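## Task

Pull the middle drawer of the narrow cabinet with three drawers fully open so that it stays open. At the end every other drawer in the room must be fully closed. No cabinet may be moved far from where it stands. The robot must not tip over or finish leaning, or the task fails. Anything that stays right only because the robot is holding it does not count.

## Robot and tools

ROBOT. TidyBot++ has one arm. It is a mobile base (0.54 m long, 0.50 m wide, 0.38 m tall) on four powered casters, carrying a seven-joint arm with a two-finger gripper. The shoulder sits 0.12 m ahead of the base centre and 0.68 m above the floor. Segment lengths: upper arm 0.42 m, forearm 0.31 m, hand 0.31 m (wrist to hand point). There are two cameras: base_camera, fixed on the base and looking forward and down, and wrist_camera, which looks wherever the hand points. The arm starts folded with the hand pointing down, reaching up to 0.08 m past the front of the base, with the elbow up to 1.15 m high.

FRAMES. Base frame: origin on the floor below the base centre, x forward, y left, z up. hand_pose is reported in this frame. It is the point midway between the finger pads, with its z axis running out along the fingers and its y axis the closing direction. The odometry frame is the base frame as it was when the scene began. base_odometry heading grows to the left, from -3.142 to 3.142. Odometry counts wheel turns only, so slipping looks like travel, and it drifts a few cm and degrees over many moves. base_tilt is in degrees, with forward and right positive, and carries a fixed offset of up to about 1 degree.

execute_actions. Argument actions is a list holding one action or none. An empty list only reports state and images. An action may contain base, joints, or both, plus optional speeds. These motions start together and may finish at different times.
- base: exactly one key, each a relative move from where the base last reported itself. translate_m: metres straight ahead (negative is backward), -2 to 2. strafe_m: metres sideways (left positive), -2 to 2. rotate_rad: radians turned in place (counter-clockwise seen from above positive), -6.3 to 6.3.
- joints: absolute targets, one number per named key, in radians. joint_1_rad: any angle; it swings the whole arm about vertical, and positive is clockwise seen from above, opposite to heading. joint_2_rad (shoulder): -2.249 to 2.249. joint_3_rad: any angle. joint_4_rad (elbow): -2.579 to 2.579. joint_5_rad: any angle. joint_6_rad (wrist): -2.099 to 2.099. joint_7_rad: any angle; at 1.57 with the hand down, the fingers open toward the robot's left and right. gripper_pos: 0 (open, about 85 mm gap) to 1 (closed, squeezing about 96 to 120 N per finger); the gap is roughly 85 x (1 - gripper_pos) mm. Joints with any angle take the short way round, so turn them in steps smaller than half a turn. Done tolerances: ±0.039 for joints 1 to 4, ±0.056 for joints 5 to 7, ±0.03 for the gripper.
- speeds: lowers top speed for this action only. translate_m and strafe_m take 0.05 to 0.5 m/s, and rotate_rad takes 0.1 to 1.57 rad/s (the defaults are the maxima). A base move needing more than 8.667 s at its top speed is refused.
- cameras: list of base_camera, wrist_camera or all. If it is missing, null or all, you get both; [] gives none.
Unknown keys or out-of-range values make the whole call refused, and nothing moves. A joint or the base that you leave out may still be pushing toward an earlier target. If a result reports a stop, the remaining calls of that reply are skipped.

ARM GEOMETRY. With joint_1_rad 0, joint_3_rad 3.14 and joint_5_rad 0 (close to the start pose), the arm lies in the x-z plane. Measured from vertical, with forward lean positive, the upper arm is at joint_2_rad, the forearm at joint_2_rad - joint_4_rad, and the hand at that minus joint_6_rad. Add length times sin for reach ahead of the shoulder and length times cos for height above it. A downward-pointing hand can reach about 0.94 m high at most, and only near the base.

OTHER TOOLS. wait: seconds from 0 to 10; it commands nothing and returns state and images. zoom_image: camera (base_camera or wrist_camera) and region [x0, y0, x1, y1] in pixels of that camera's latest full image, measured from the top-left corner and at most 504 by 504. finished_scene: scene, the number of the scene being ended; it cannot be undone, and its result gives the next task. Replying with no tool call ends everything.

RESULT LINES. base_status and joint_status: done; off_target (stopped short, maybe still pushing); contact_stop or time_out (old target dropped, holding in place); not_followed (targets held back, possibly retried later). A line reading joint command not followed, with cause:, means a self-collision check blocked the arm's targets; no check protects the base. A blocked base can still say done after stopping short. on_its_own lists motion you did not command. motor_effort is in percent of maximum, with the peak in brackets (noisy). Motor temperatures lists one value per arm joint; MOTOR HOT appears from 60 °C, and at 75 °C an OVER-TEMPERATURE FAULT makes the arm sag and shows limit_stop_at_motor_heat, after which the target should be resent. ARM HIT means the arm struck itself or the base hard. The pictures line names the order of the images.

CAUTIONS. Friction leaves the hand a cm or two off; to correct, send each joint its last command plus (wanted angle minus read angle). Do not resend read angles while holding a load. If the arm snags on something above about 0.8 m while the base drives, the robot can topple, and sideways force on a raised hand can lift wheels. Backing off or retracting the arm straightens it. A torque sensor beyond 104.5 N m (joints 1 to 4) or 51.3 N m (joints 5 to 7) freezes the arm for 10 s; warnings come at 56.7 and 29.4. Avoid slamming drawers, hard shoves, drops and dragging cabinets. Camera calibration (K, distortion, T_world_to_cam in the base frame) is approximate, and the wrist camera error grows with arm pose.

Each tool is called after ">>>" as name(argument=value, ...) on one line, values as JSON.

## Session

>>> execute_actions(actions=[])

Scene clock: 0.00 s.
Motor temperatures (°C, as the motors report them): [29 31 26 30 33 36 40]
base_odometry: x=+0.000 y=+0.000 heading=+0.000 (m, m, rad; odometry frame)
base_tilt: forward=+1.1 right=-0.7 (deg)
base_status: not commanded
joint_positions: joint_1_rad=-0.039 joint_2_rad=-0.367 joint_3_rad=+3.106 joint_4_rad=-2.524 joint_5_rad=-0.012 joint_6_rad=-0.863 joint_7_rad=+1.565 gripper_pos=+0.000
joint_status: not commanded
motor_effort: joint_1_rad=+0 joint_2_rad=+0 joint_3_rad=+0 joint_4_rad=+13 joint_5_rad=+0 joint_6_rad=+1 joint_7_rad=-1 (%)
hand_pose: x=+0.2667 y=+0.0136 z=+0.5915 quat_wxyz=(-0.001, +0.998, +0.030, +0.061) (m; base frame)
pictures: base_camera, wrist_camera
Images, in order (width x height): base_camera 644x364, wrist_camera 644x476.

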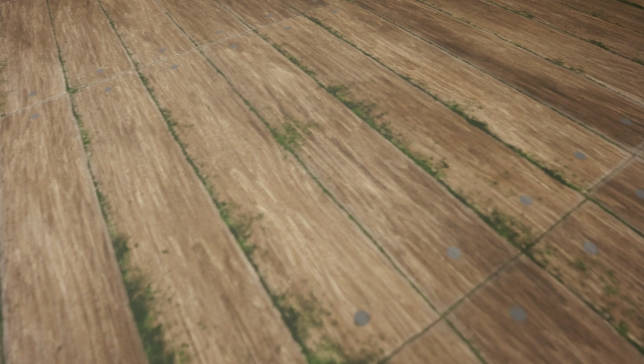

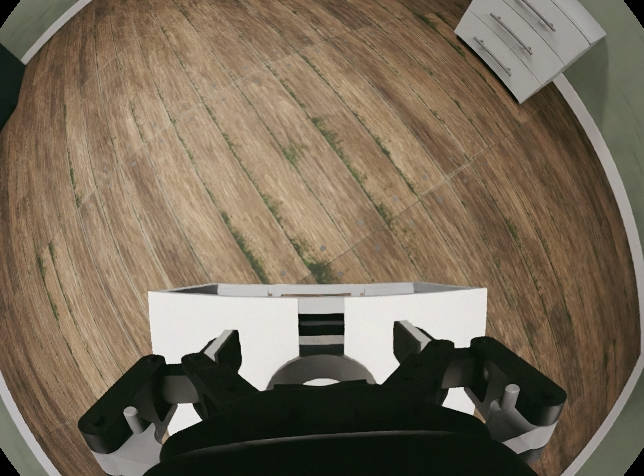

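>>> execute_actions(actions=[{"joints": {"joint_6_rad": 0.3}}], cameras=["wrist_camera"])

Scene clock: 1.60 s.
Motor temperatures (°C, as the motors report them): [29 31 26 30 33 36 40]
base_odometry: x=+0.000 y=+0.000 heading=+0.000 (m, m, rad; odometry frame)
base_tilt: forward=+1.0 right=-0.7 (deg)
base_status: not commanded
joint_positions: joint_1_rad=-0.039 joint_2_rad=-0.367 joint_3_rad=+3.106 joint_4_rad=-2.524 joint_5_rad=-0.012 joint_6_rad=+0.301 joint_7_rad=+1.565 gripper_pos=+0.000
joint_status: all done
motor_effort: joint_1_rad=+0(1) joint_2_rad=-6(6) joint_3_rad=+1(1) joint_4_rad=+21(21) joint_5_rad=-1(0) joint_6_rad=+9(9) joint_7_rad=-1(1) (%)
hand_pose: x=+0.5272 y=+0.0313 z=+0.8129 quat_wxyz=(-0.020, +0.800, +0.025, +0.599) (m; base frame)
pictures: wrist_camera
camera_calibration (this result's frames):
wrist_camera: T_world_to_cam=[[0.00648824, -0.999595, -0.0276901, 0.0459347], [-0.279274, 0.0247776, -0.959892, 0.981842], [0.96019, 0.0139611, -0.279, -0.140057], [0, 0, 0, 1]] pos_world=[0.408386, 0.0235438, 0.904659]
Images, in order (width x height): wrist_camera 644x476.

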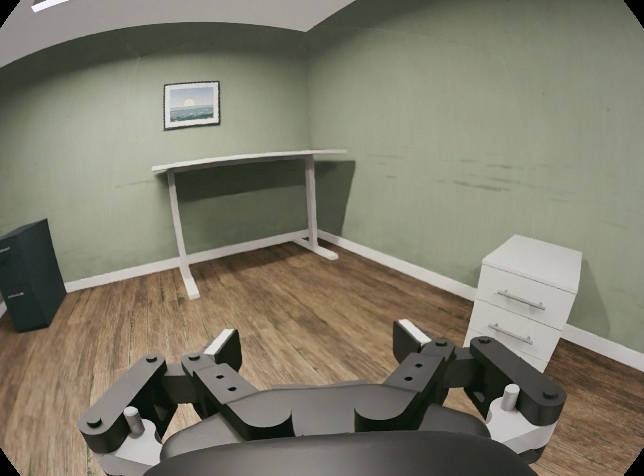

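>>> execute_actions(actions=[{"joints": {"joint_1_rad": -1.6}}], cameras=["wrist_camera"])

>>> execute_actions(actions=[{"joints": {"joint_1_rad": -3.6}}], cameras=["wrist_camera"])

Scene clock: 4.60 s.
Motor temperatures (°C, as the motors report them): [29 31 26 30 33 36 40]
base_odometry: x=+0.000 y=+0.000 heading=+0.000 (m, m, rad; odometry frame)
base_tilt: forward=+1.1 right=-0.7 (deg)
base_status: not commanded
joint_positions: joint_1_rad=-1.590 joint_2_rad=-0.367 joint_3_rad=+3.106 joint_4_rad=-2.524 joint_5_rad=-0.012 joint_6_rad=+0.301 joint_7_rad=+1.565 gripper_pos=+0.000
joint_status: all done
motor_effort: joint_1_rad=+0(2) joint_2_rad=-6(6) joint_3_rad=+1(1) joint_4_rad=+21(21) joint_5_rad=+0(1) joint_6_rad=+9(9) joint_7_rad=-1(1) (%)
hand_pose: x=+0.0957 y=+0.4087 z=+0.8129 quat_wxyz=(-0.434, +0.554, +0.578, +0.414) (m; base frame)
pictures: wrist_camera
camera_calibration (this result's frames):
wrist_camera: T_world_to_cam=[[0.999531, -0.0131137, -0.02769, -0.0722374], [-0.0302489, -0.278734, -0.959892, 0.952209], [0.00486963, 0.960279, -0.279, -0.0263737], [0, 0, 0, 1]] pos_world=[0.101135, 0.289792, 0.904659]
Images, in order (width x height): wrist_camera 644x476.

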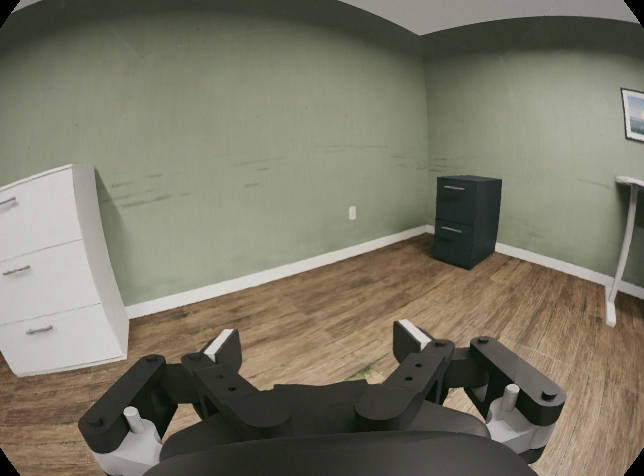

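Scene clock: 7.70 s.
Motor temperatures (°C, as the motors report them): [29 31 26 30 33 36 40]
base_odometry: x=+0.000 y=+0.000 heading=+0.000 (m, m, rad; odometry frame)
base_tilt: forward=+1.1 right=-0.7 (deg)
base_status: not commanded
joint_positions: joint_1_rad=-3.590 joint_2_rad=-0.367 joint_3_rad=+3.106 joint_4_rad=-2.524 joint_5_rad=-0.012 joint_6_rad=+0.301 joint_7_rad=+1.565 gripper_pos=+0.000
joint_status: all done
motor_effort: joint_1_rad=+0(1) joint_2_rad=-6(6) joint_3_rad=+1(1) joint_4_rad=+20(21) joint_5_rad=+0(0) joint_6_rad=+9(9) joint_7_rad=-1(1) (%)
hand_pose: x=-0.2430 y=-0.1913 z=+0.8129 quat_wxyz=(-0.583, -0.187, +0.778, -0.141) (m; base frame)
pictures: wrist_camera
camera_calibration (this result's frames):
wrist_camera: T_world_to_cam=[[-0.403982, 0.914348, -0.0276899, 0.0947805], [0.266044, 0.0884759, -0.959892, 0.91695], [-0.875225, -0.395146, -0.278999, 0.0783572], [0, 0, 0, 1]] pos_world=[-0.137079, -0.136828, 0.904659]
Images, in order (width x height): wrist_camera 644x476.

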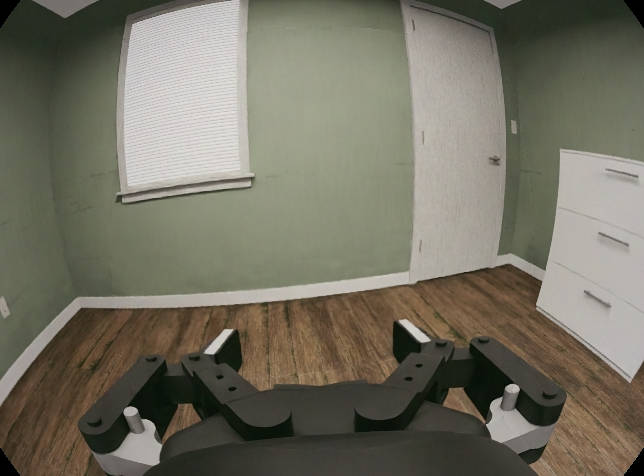

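>>> zoom_image(camera="wrist_camera", region=[480, 130, 644, 400])

Region (480, 130, 644, 400) of wrist_camera's 644x476 image, scaled by 1.867; it fills the left 306 columns of this view, and the rest is white.

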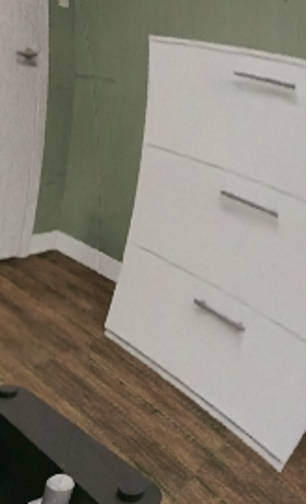

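>>> execute_actions(actions=[{"base": {"translate_m": 0.65}, "joints": {"joint_1_rad": -1.75}}], cameras=["wrist_camera"])

Scene clock: 11.57 s.
Motor temperatures (°C, as the motors report them): [29 31 26 30 33 36 40]
base_odometry: x=+0.650 y=+0.000 heading=+0.000 (m, m, rad; odometry frame)
base_tilt: forward=+1.2 right=-0.8 (deg)
base_status: done
joint_positions: joint_1_rad=-1.760 joint_2_rad=-0.366 joint_3_rad=+3.106 joint_4_rad=-2.524 joint_5_rad=-0.012 joint_6_rad=+0.301 joint_7_rad=+1.565 gripper_pos=+0.000
joint_status: all done
motor_effort: joint_1_rad=+0(1) joint_2_rad=-6(9) joint_3_rad=+0(2) joint_4_rad=+21(20) joint_5_rad=+0(1) joint_6_rad=+8(9) joint_7_rad=-1(1) (%)
hand_pose: x=+0.0266 y=+0.3989 z=+0.8126 quat_wxyz=(-0.467, +0.503, +0.623, +0.375) (m; base frame)
pictures: wrist_camera
camera_calibration (this result's frames):
wrist_camera: T_world_to_cam=[[0.987254, 0.15673, -0.027667, -0.0707922], [0.0176363, -0.280502, -0.959691, 0.946374], [-0.158174, 0.946971, -0.279691, -0.00650026], [0, 0, 0, 1]] pos_world=[0.0521712, 0.282711, 0.90445]
Images, in order (width x height): wrist_camera 644x476.

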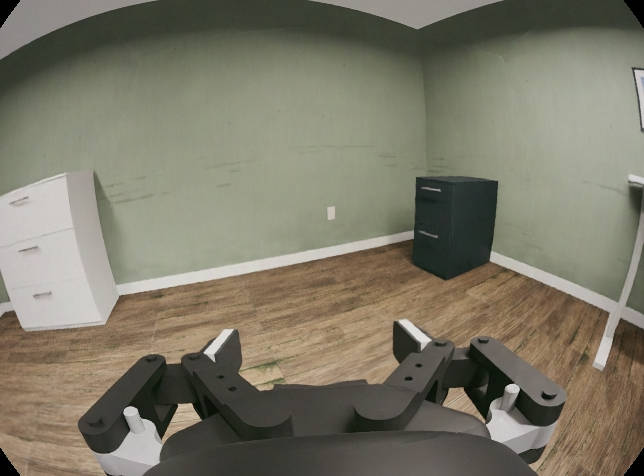

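>>> zoom_image(camera="wrist_camera", region=[390, 160, 520, 290])

>>> zoom_image(camera="wrist_camera", region=[0, 160, 140, 340])

Region (390, 160, 520, 290) of wrist_camera's 644x476 image, scaled by 3.877.

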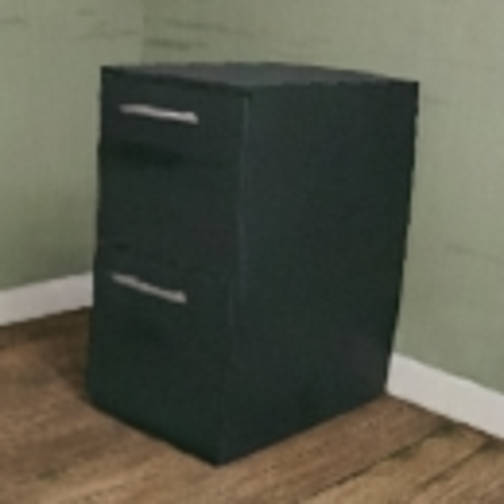

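Region (0, 160, 140, 340) of wrist_camera's 644x476 image, scaled by 2.800.

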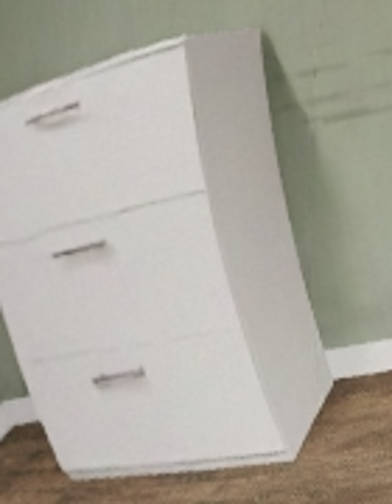

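Both other cabinets look shut. Turning toward the narrow cabinet.

>>> execute_actions(actions=[{"base": {"rotate_rad": -0.95}, "joints": {"joint_1_rad": 0.0, "joint_3_rad": 3.14, "joint_5_rad": 0.0, "joint_6_rad": -0.1}}])

Scene clock: 14.70 s.
Motor temperatures (°C, as the motors report them): [29 31 26 30 33 36 40]
base_odometry: x=+0.650 y=+0.000 heading=-0.949 (m, m, rad; odometry frame)
base_tilt: forward=+1.1 right=-0.7 (deg)
base_status: done
joint_positions: joint_1_rad=-0.010 joint_2_rad=-0.366 joint_3_rad=+3.112 joint_4_rad=-2.524 joint_5_rad=-0.012 joint_6_rad=-0.080 joint_7_rad=+1.565 gripper_pos=+0.000
joint_status: all done
motor_effort: joint_1_rad=+1(1) joint_2_rad=-4(8) joint_3_rad=+1(1) joint_4_rad=+21(22) joint_5_rad=+0(0) joint_6_rad=+7(9) joint_7_rad=-1(1) (%)
hand_pose: x=+0.4741 y=+0.0155 z=+0.7079 quat_wxyz=(-0.008, +0.900, +0.012, +0.437) (m; base frame)
pictures: base_camera, wrist_camera
camera_calibration (this result's frames):
wrist_camera: T_world_to_cam=[[-0.0343491, -0.999394, -0.00569458, 0.0313309], [-0.615969, 0.0256572, -0.787353, 0.904021], [0.787022, -0.0235372, -0.616476, 0.203388], [0, 0, 0, 1]] pos_world=[0.397854, 0.0129044, 0.837346]
Images, in order (width x height): base_camera 644x364, wrist_camera 644x476.

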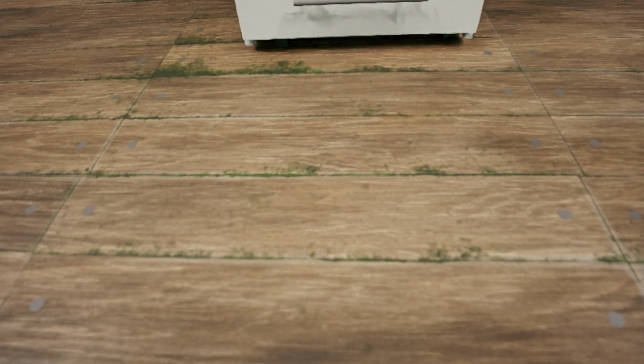

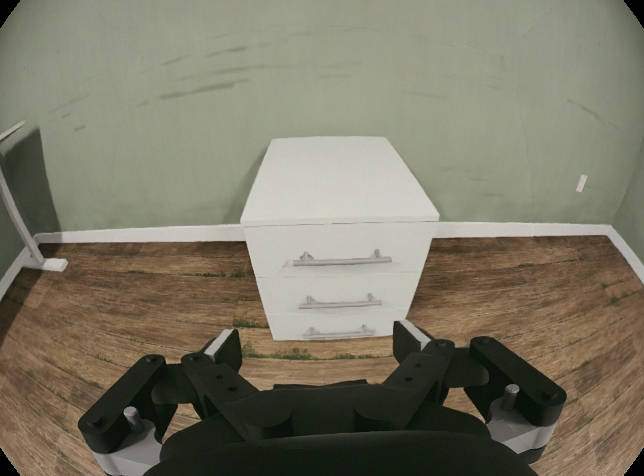

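>>> zoom_image(camera="base_camera", region=[220, 0, 500, 80])

>>> zoom_image(camera="wrist_camera", region=[230, 120, 450, 350])

Region (220, 0, 500, 80) of base_camera's 644x364 image, scaled by 1.800; it fills the top 144 rows of this view, and the rest is white.

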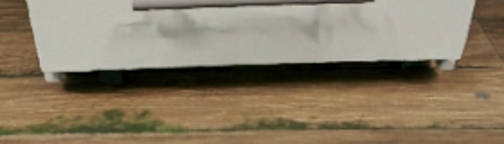

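Region (230, 120, 450, 350) of wrist_camera's 644x476 image, scaled by 2.191; it fills the left 482 columns of this view, and the rest is white.

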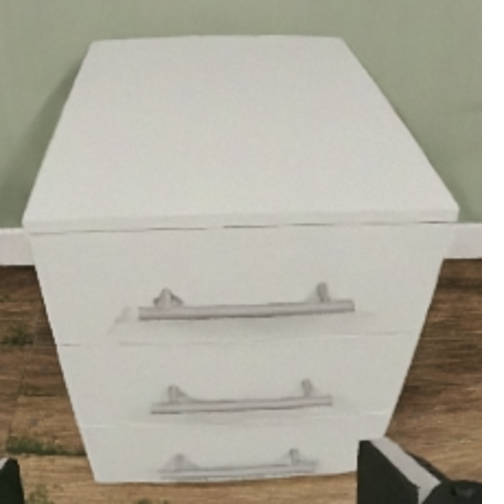

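>>> execute_actions(actions=[{"base": {"translate_m": -0.2}, "joints": {"joint_1_rad": 0.08, "joint_2_rad": 1.7, "joint_4_rad": -1.6, "joint_6_rad": 1.55, "joint_7_rad": 0.0}}])

Scene clock: 19.37 s.
Motor temperatures (°C, as the motors report them): [29 31 26 30 33 36 40]
base_odometry: x=+0.534 y=+0.163 heading=-0.950 (m, m, rad; odometry frame)
base_tilt: forward=+1.1 right=-0.7 (deg)
base_status: done
joint_positions: joint_1_rad=+0.066 joint_2_rad=+1.698 joint_3_rad=+3.112 joint_4_rad=-1.626 joint_5_rad=-0.012 joint_6_rad=+1.529 joint_7_rad=+0.043 gripper_pos=+0.000
joint_status: all done
motor_effort: joint_1_rad=+0(0) joint_2_rad=-38(43) joint_3_rad=-1(2) joint_4_rad=+4(20) joint_5_rad=+0(0) joint_6_rad=+9(8) joint_7_rad=+0(1) (%)
hand_pose: x=+0.7821 y=-0.0363 z=+0.2507 quat_wxyz=(-0.421, +0.536, -0.569, +0.461) (m; base frame)
pictures: base_camera, wrist_camera
camera_calibration (this result's frames):
wrist_camera: T_world_to_cam=[[-0.265508, 0.0456494, -0.963027, 0.446243], [0.0849729, 0.996099, 0.02379, 0.018746], [0.960357, -0.0755148, -0.268351, -0.546767], [0, 0, 0, 1]] pos_world=[0.641979, -0.0803326, 0.282573]
Images, in order (width x height): base_camera 644x364, wrist_camera 644x476.

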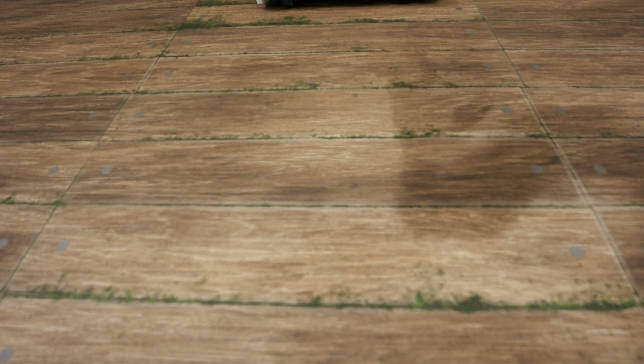

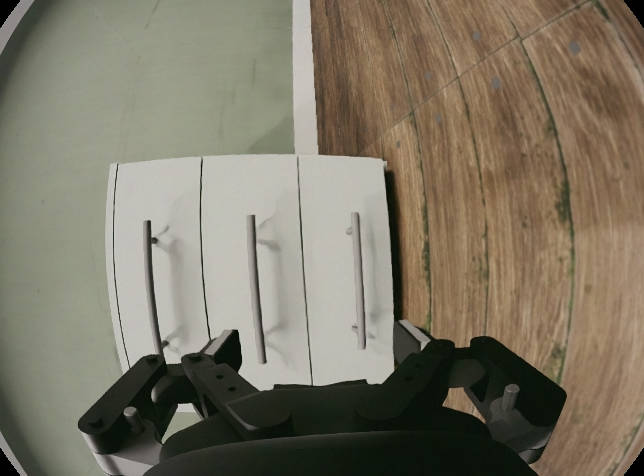

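>>> execute_actions(actions=[{"base": {"translate_m": 0.19}, "joints": {"joint_6_rad": 1.635, "joint_7_rad": -0.04}}])

Scene clock: 21.27 s.
Motor temperatures (°C, as the motors report them): [29 31 26 30 33 36 40]
base_odometry: x=+0.644 y=+0.008 heading=-0.950 (m, m, rad; odometry frame)
base_tilt: forward=+1.2 right=-0.7 (deg)
base_status: done
joint_positions: joint_1_rad=+0.069 joint_2_rad=+1.701 joint_3_rad=+3.113 joint_4_rad=-1.619 joint_5_rad=-0.012 joint_6_rad=+1.624 joint_7_rad=+0.000 gripper_pos=+0.000
joint_status: all done
motor_effort: joint_1_rad=+0(2) joint_2_rad=-39(41) joint_3_rad=-1(2) joint_4_rad=+4(7) joint_5_rad=+0(1) joint_6_rad=+9(9) joint_7_rad=+0(1) (%)
hand_pose: x=+0.7881 y=-0.0398 z=+0.2793 quat_wxyz=(-0.455, +0.501, -0.558, +0.480) (m; base frame)
pictures: base_camera, wrist_camera
camera_calibration (this result's frames):
wrist_camera: T_world_to_cam=[[-0.166222, 0.0813049, -0.982731, 0.40421], [0.0935482, 0.9934, 0.0663647, 0.00233138], [0.981641, -0.0809014, -0.17273, -0.588792], [0, 0, 0, 1]] pos_world=[0.644953, -0.0828144, 0.295373]
Images, in order (width x height): base_camera 644x364, wrist_camera 644x476.

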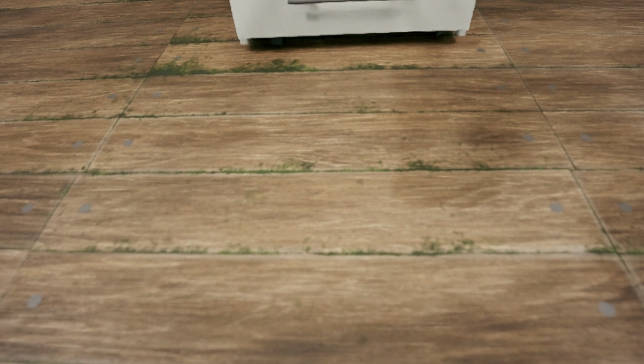

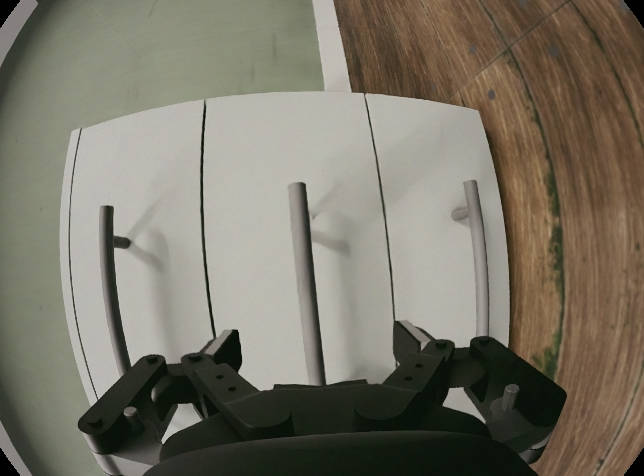

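>>> execute_actions(actions=[{"base": {"translate_m": 0.04}, "joints": {"joint_7_rad": 0.08, "gripper_pos": 0.4}, "speeds": {"translate_m": 0.1}}])

Scene clock: 22.80 s.
Motor temperatures (°C, as the motors report them): [29 31 26 30 33 36 40]
base_odometry: x=+0.667 y=-0.024 heading=-0.950 (m, m, rad; odometry frame)
base_tilt: forward=+1.2 right=-0.7 (deg)
base_status: done
joint_positions: joint_1_rad=+0.070 joint_2_rad=+1.701 joint_3_rad=+3.113 joint_4_rad=-1.618 joint_5_rad=-0.012 joint_6_rad=+1.624 joint_7_rad=+0.041 gripper_pos=+0.400
joint_status: all done
motor_effort: joint_1_rad=+0(1) joint_2_rad=-39(41) joint_3_rad=-1(2) joint_4_rad=+4(6) joint_5_rad=+0(1) joint_6_rad=+9(9) joint_7_rad=+0(0) (%)
hand_pose: x=+0.7884 y=-0.0404 z=+0.2795 quat_wxyz=(-0.445, +0.512, -0.548, +0.490) (m; base frame)
pictures: base_camera, wrist_camera
camera_calibration (this result's frames):
wrist_camera: T_world_to_cam=[[-0.168742, 0.040125, -0.984843, 0.40546], [0.0892902, 0.995685, 0.0252678, 0.0177988], [0.981608, -0.0836732, -0.171597, -0.589529], [0, 0, 0, 1]] pos_world=[0.645515, -0.0833189, 0.297703]
Images, in order (width x height): base_camera 644x364, wrist_camera 644x476.

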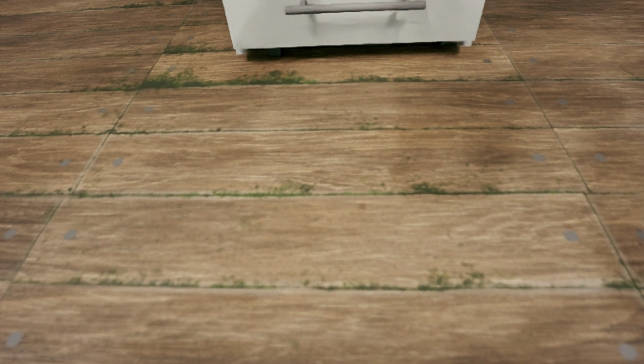

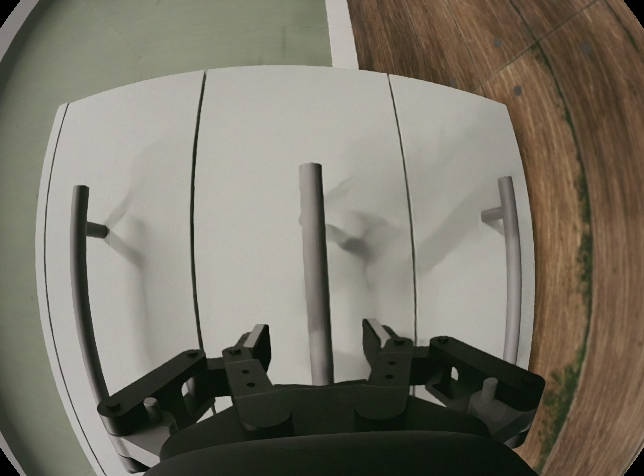

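>>> execute_actions(actions=[{"joints": {"gripper_pos": 1.0}}])

Scene clock: 23.90 s.
Motor temperatures (°C, as the motors report them): [29 31 26 30 33 36 40]
base_odometry: x=+0.667 y=-0.024 heading=-0.950 (m, m, rad; odometry frame)
base_tilt: forward=+1.1 right=-0.7 (deg)
base_status: not commanded
joint_positions: joint_1_rad=+0.070 joint_2_rad=+1.703 joint_3_rad=+3.113 joint_4_rad=-1.618 joint_5_rad=-0.012 joint_6_rad=+1.623 joint_7_rad=+0.041 gripper_pos=+0.898
joint_status: gripper_pos off_target (ended at +0.898, target +1.000)
motor_effort: joint_1_rad=+0(1) joint_2_rad=-39(44) joint_3_rad=-1(2) joint_4_rad=+5(5) joint_5_rad=+0(1) joint_6_rad=+9(12) joint_7_rad=-1(1) (%)
hand_pose: x=+0.7875 y=-0.0404 z=+0.2776 quat_wxyz=(-0.444, +0.513, -0.549, +0.489) (m; base frame)
pictures: base_camera, wrist_camera
camera_calibration (this result's frames):
wrist_camera: T_world_to_cam=[[-0.172242, 0.0400444, -0.98424, 0.406011], [0.0893005, 0.995694, 0.0248828, 0.0180586], [0.980999, -0.0836073, -0.175076, -0.587523], [0, 0, 0, 1]] pos_world=[0.644679, -0.0833606, 0.296302]
Images, in order (width x height): base_camera 644x364, wrist_camera 644x476.

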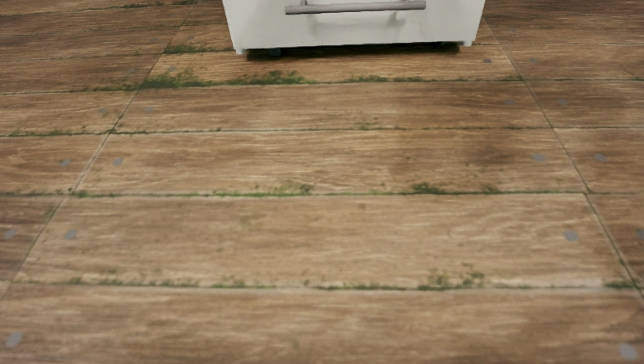

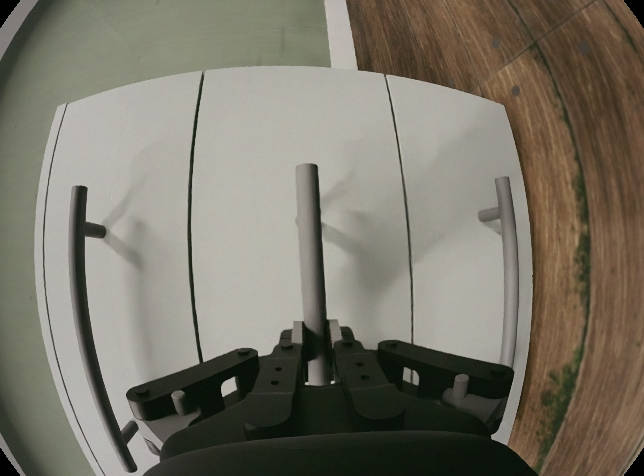

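>>> execute_actions(actions=[{"base": {"translate_m": -0.12}, "speeds": {"translate_m": 0.1}}])

Scene clock: 25.80 s.
Motor temperatures (°C, as the motors report them): [29 31 26 30 33 36 40]
base_odometry: x=+0.597 y=+0.073 heading=-0.950 (m, m, rad; odometry frame)
base_tilt: forward=+1.1 right=-0.7 (deg)
base_status: done
joint_positions: joint_1_rad=+0.074 joint_2_rad=+1.706 joint_3_rad=+3.115 joint_4_rad=-1.609 joint_5_rad=-0.012 joint_6_rad=+1.620 joint_7_rad=+0.041 gripper_pos=+0.898
joint_status: not commanded
motor_effort: joint_1_rad=+0(4) joint_2_rad=-40(43) joint_3_rad=-1(2) joint_4_rad=+5(7) joint_5_rad=+0(3) joint_6_rad=+10(15) joint_7_rad=-1(1) (%)
hand_pose: x=+0.7894 y=-0.0436 z=+0.2774 quat_wxyz=(-0.443, +0.511, -0.548, +0.491) (m; base frame)
pictures: base_camera, wrist_camera
camera_calibration (this result's frames):
wrist_camera: T_world_to_cam=[[-0.168314, 0.0385749, -0.984978, 0.40338], [0.0927057, 0.995425, 0.0231424, 0.0188334], [0.981364, -0.0874179, -0.17112, -0.591268], [0, 0, 0, 1]] pos_world=[0.646398, -0.085995, 0.295706]
Images, in order (width x height): base_camera 644x364, wrist_camera 644x476.

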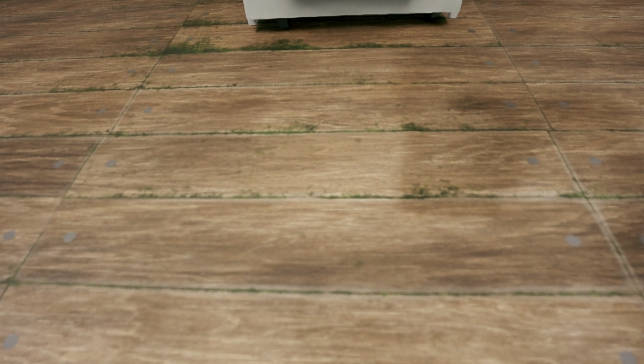

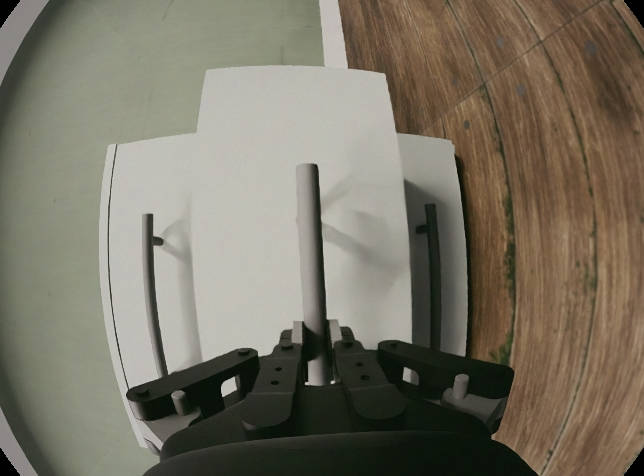

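The drawer slides out easily and the cabinet is staying put, so I'll keep pulling.

>>> execute_actions(actions=[{"base": {"translate_m": -0.16}, "speeds": {"translate_m": 0.12}}])

Scene clock: 27.87 s.
Motor temperatures (°C, as the motors report them): [29 32 26 30 33 36 40]
base_odometry: x=+0.504 y=+0.203 heading=-0.950 (m, m, rad; odometry frame)
base_tilt: forward=+1.2 right=-0.8 (deg)
base_status: done
joint_positions: joint_1_rad=+0.072 joint_2_rad=+1.706 joint_3_rad=+3.115 joint_4_rad=-1.608 joint_5_rad=-0.012 joint_6_rad=+1.620 joint_7_rad=+0.041 gripper_pos=+0.898
joint_status: not commanded
motor_effort: joint_1_rad=+4(4) joint_2_rad=-39(43) joint_3_rad=+0(1) joint_4_rad=+5(7) joint_5_rad=-2(2) joint_6_rad=+10(14) joint_7_rad=+0(1) (%)
hand_pose: x=+0.7895 y=-0.0425 z=+0.2774 quat_wxyz=(-0.444, +0.512, -0.548, +0.491) (m; base frame)
pictures: base_camera, wrist_camera
camera_calibration (this result's frames):
wrist_camera: T_world_to_cam=[[-0.168056, 0.0382718, -0.985034, 0.403088], [0.0910727, 0.995575, 0.0231435, 0.0190269], [0.981561, -0.0858203, -0.170798, -0.591457], [0, 0, 0, 1]] pos_world=[0.64656, -0.0851287, 0.295595]
Images, in order (width x height): base_camera 644x364, wrist_camera 644x476.

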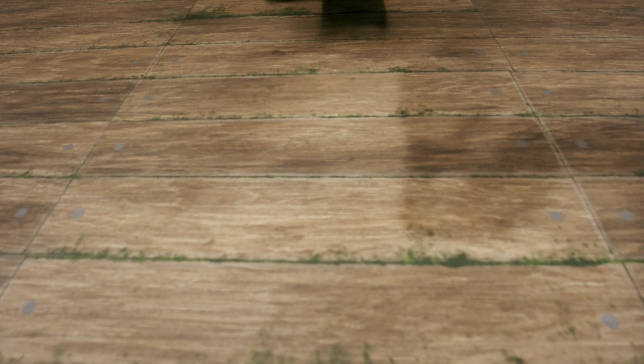

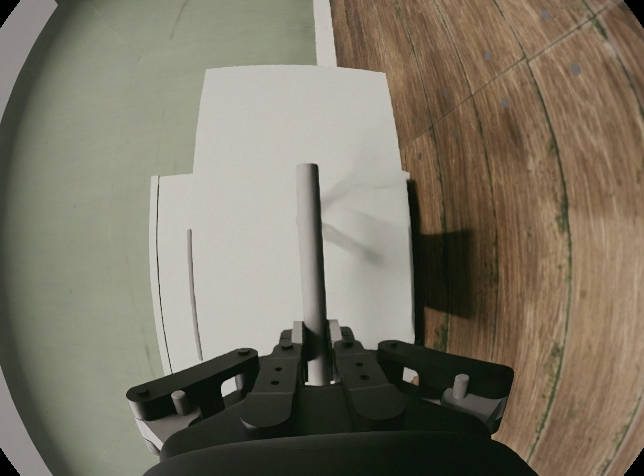

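>>> execute_actions(actions=[{"base": {"translate_m": -0.06}, "speeds": {"translate_m": 0.07}}])

Scene clock: 29.30 s.
Motor temperatures (°C, as the motors report them): [29 32 26 30 33 36 40]
base_odometry: x=+0.469 y=+0.252 heading=-0.950 (m, m, rad; odometry frame)
base_tilt: forward=+1.2 right=-0.8 (deg)
base_status: done
joint_positions: joint_1_rad=+0.071 joint_2_rad=+1.707 joint_3_rad=+3.115 joint_4_rad=-1.608 joint_5_rad=-0.012 joint_6_rad=+1.622 joint_7_rad=+0.041 gripper_pos=+0.898
joint_status: not commanded
motor_effort: joint_1_rad=+4(4) joint_2_rad=-39(43) joint_3_rad=+1(1) joint_4_rad=+4(7) joint_5_rad=-3(3) joint_6_rad=+10(14) joint_7_rad=+0(1) (%)
hand_pose: x=+0.7894 y=-0.0417 z=+0.2773 quat_wxyz=(-0.445, +0.512, -0.547, +0.491) (m; base frame)
pictures: base_camera, wrist_camera
camera_calibration (this result's frames):
wrist_camera: T_world_to_cam=[[-0.166784, 0.0379596, -0.985262, 0.40202], [0.0899307, 0.995679, 0.0231376, 0.0191686], [0.981884, -0.0847464, -0.169477, -0.591825], [0, 0, 0, 1]] pos_world=[0.64643, -0.0845013, 0.295351]
Images, in order (width x height): base_camera 644x364, wrist_camera 644x476.

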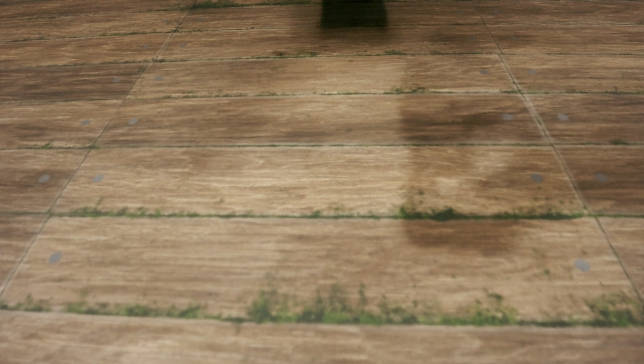

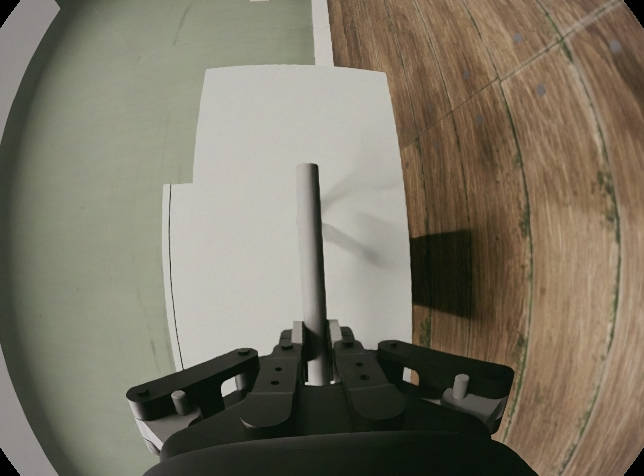

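>>> execute_actions(actions=[{"base": {"translate_m": -0.05}, "speeds": {"translate_m": 0.06}}], cameras=["wrist_camera"])

Scene clock: 30.67 s.
Motor temperatures (°C, as the motors report them): [29 32 26 30 33 36 40]
base_odometry: x=+0.440 y=+0.293 heading=-0.950 (m, m, rad; odometry frame)
base_tilt: forward=+1.2 right=-0.8 (deg)
base_status: done
joint_positions: joint_1_rad=+0.074 joint_2_rad=+1.707 joint_3_rad=+3.118 joint_4_rad=-1.586 joint_5_rad=-0.012 joint_6_rad=+1.603 joint_7_rad=+0.041 gripper_pos=+0.900
joint_status: not commanded
motor_effort: joint_1_rad=+2(5) joint_2_rad=-40(42) joint_3_rad=-1(2) joint_4_rad=+3(5) joint_5_rad=-1(3) joint_6_rad=+13(18) joint_7_rad=+0(0) (%)
hand_pose: x=+0.7964 y=-0.0449 z=+0.2776 quat_wxyz=(-0.444, +0.511, -0.546, +0.493) (m; base frame)
pictures: wrist_camera
camera_calibration (this result's frames):
wrist_camera: T_world_to_cam=[[-0.163285, 0.0358053, -0.985929, 0.400879], [0.0923378, 0.995509, 0.0208607, 0.0204073], [0.982248, -0.0876323, -0.165858, -0.600415], [0, 0, 0, 1]] pos_world=[0.65333, -0.087285, 0.295229]
Images, in order (width x height): wrist_camera 644x476.

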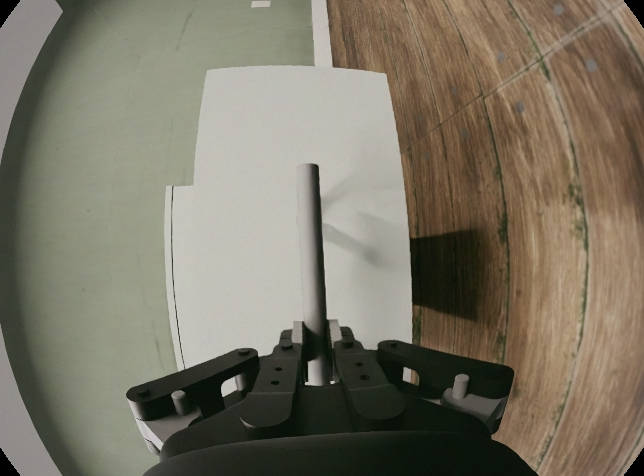

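>>> execute_actions(actions=[{"joints": {"gripper_pos": 0.3}}], cameras=["wrist_camera"])

>>> execute_actions(actions=[{"base": {"translate_m": -0.15}}], cameras=["wrist_camera"])

Scene clock: 31.80 s.
Motor temperatures (°C, as the motors report them): [29 32 26 30 33 36 40]
base_odometry: x=+0.440 y=+0.293 heading=-0.950 (m, m, rad; odometry frame)
base_tilt: forward=+1.1 right=-0.7 (deg)
base_status: not commanded
joint_positions: joint_1_rad=+0.074 joint_2_rad=+1.705 joint_3_rad=+3.118 joint_4_rad=-1.586 joint_5_rad=-0.012 joint_6_rad=+1.616 joint_7_rad=+0.041 gripper_pos=+0.300
joint_status: all done
motor_effort: joint_1_rad=+0(2) joint_2_rad=-40(41) joint_3_rad=-1(2) joint_4_rad=+5(5) joint_5_rad=+0(1) joint_6_rad=+9(13) joint_7_rad=+0(0) (%)
hand_pose: x=+0.7971 y=-0.0451 z=+0.2822 quat_wxyz=(-0.447, +0.508, -0.543, +0.497) (m; base frame)
pictures: wrist_camera
camera_calibration (this result's frames):
wrist_camera: T_world_to_cam=[[-0.150085, 0.034698, -0.988064, 0.395574], [0.0923974, 0.995502, 0.0209243, 0.0203703], [0.984346, -0.0881541, -0.152616, -0.605794], [0, 0, 0, 1]] pos_world=[0.653799, -0.0874076, 0.297972]
Images, in order (width x height): wrist_camera 644x476.

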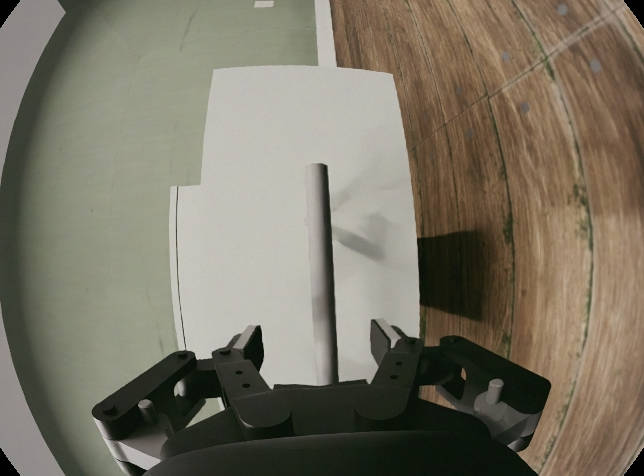

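Scene clock: 33.23 s.
Motor temperatures (°C, as the motors report them): [29 32 26 30 33 36 40]
base_odometry: x=+0.352 y=+0.415 heading=-0.950 (m, m, rad; odometry frame)
base_tilt: forward=+1.2 right=-0.7 (deg)
base_status: done
joint_positions: joint_1_rad=+0.074 joint_2_rad=+1.704 joint_3_rad=+3.118 joint_4_rad=-1.588 joint_5_rad=-0.012 joint_6_rad=+1.616 joint_7_rad=+0.041 gripper_pos=+0.300
joint_status: not commanded
motor_effort: joint_1_rad=+0(2) joint_2_rad=-39(41) joint_3_rad=-1(2) joint_4_rad=+5(6) joint_5_rad=+0(1) joint_6_rad=+9(9) joint_7_rad=+0(0) (%)
hand_pose: x=+0.7972 y=-0.0451 z=+0.2828 quat_wxyz=(-0.447, +0.508, -0.543, +0.497) (m; base frame)
pictures: wrist_camera
camera_calibration (this result's frames):
wrist_camera: T_world_to_cam=[[-0.150154, 0.0347013, -0.988053, 0.396189], [0.0923638, 0.995505, 0.0209265, 0.0203735], [0.984339, -0.0881181, -0.152684, -0.605698], [0, 0, 0, 1]] pos_world=[0.653819, -0.0874032, 0.298549]
Images, in order (width x height): wrist_camera 644x476.

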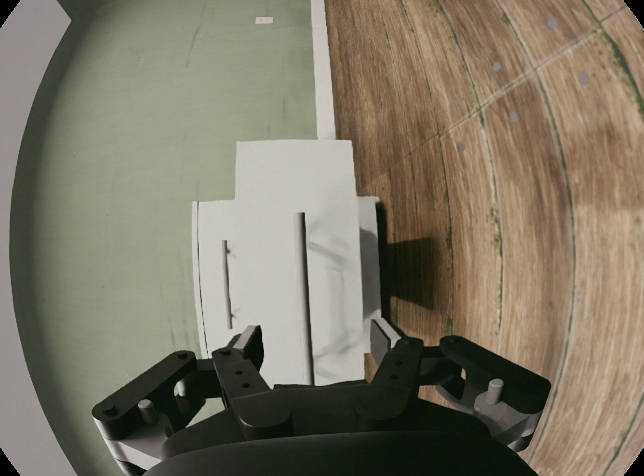

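>>> execute_actions(actions=[{"joints": {"joint_2_rad": 0.6, "joint_6_rad": 0.0}}], cameras=["wrist_camera"])

Scene clock: 36.07 s.
Motor temperatures (°C, as the motors report them): [29 32 26 30 33 36 40]
base_odometry: x=+0.352 y=+0.415 heading=-0.950 (m, m, rad; odometry frame)
base_tilt: forward=+1.1 right=-0.7 (deg)
base_status: not commanded
joint_positions: joint_1_rad=+0.074 joint_2_rad=+0.600 joint_3_rad=+3.118 joint_4_rad=-1.588 joint_5_rad=-0.012 joint_6_rad=+0.019 joint_7_rad=+0.041 gripper_pos=+0.300
joint_status: all done
motor_effort: joint_1_rad=+0(0) joint_2_rad=-39(46) joint_3_rad=-1(1) joint_4_rad=+19(20) joint_5_rad=+0(0) joint_6_rad=+7(9) joint_7_rad=+0(0) (%)
hand_pose: x=+0.8690 y=-0.0391 z=+0.6721 quat_wxyz=(-0.321, +0.615, -0.635, +0.340) (m; base frame)
pictures: wrist_camera
camera_calibration (this result's frames):
wrist_camera: T_world_to_cam=[[-0.599998, 0.0545695, -0.798138, 1.05546], [0.0636792, 0.997763, 0.0203474, 0.0250303], [0.797463, -0.0386164, -0.602131, -0.150035], [0, 0, 0, 1]] pos_world=[0.751325, -0.0883638, 0.751549]
Images, in order (width x height): wrist_camera 644x476.

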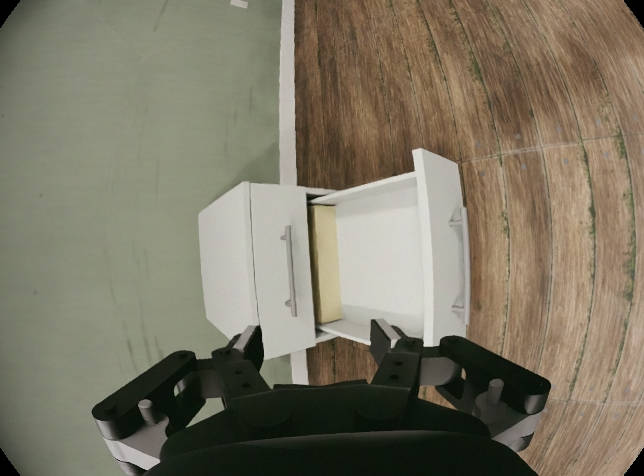

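>>> zoom_image(camera="wrist_camera", region=[190, 140, 480, 360])

Region (190, 140, 480, 360) of wrist_camera's 644x476 image, scaled by 1.738; it fills the top 382 rows of this view, and the rest is white.

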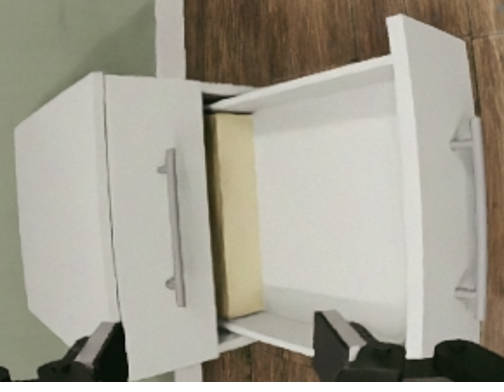

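>>> finished_scene(scene=1)

The scene is finished: the task was done.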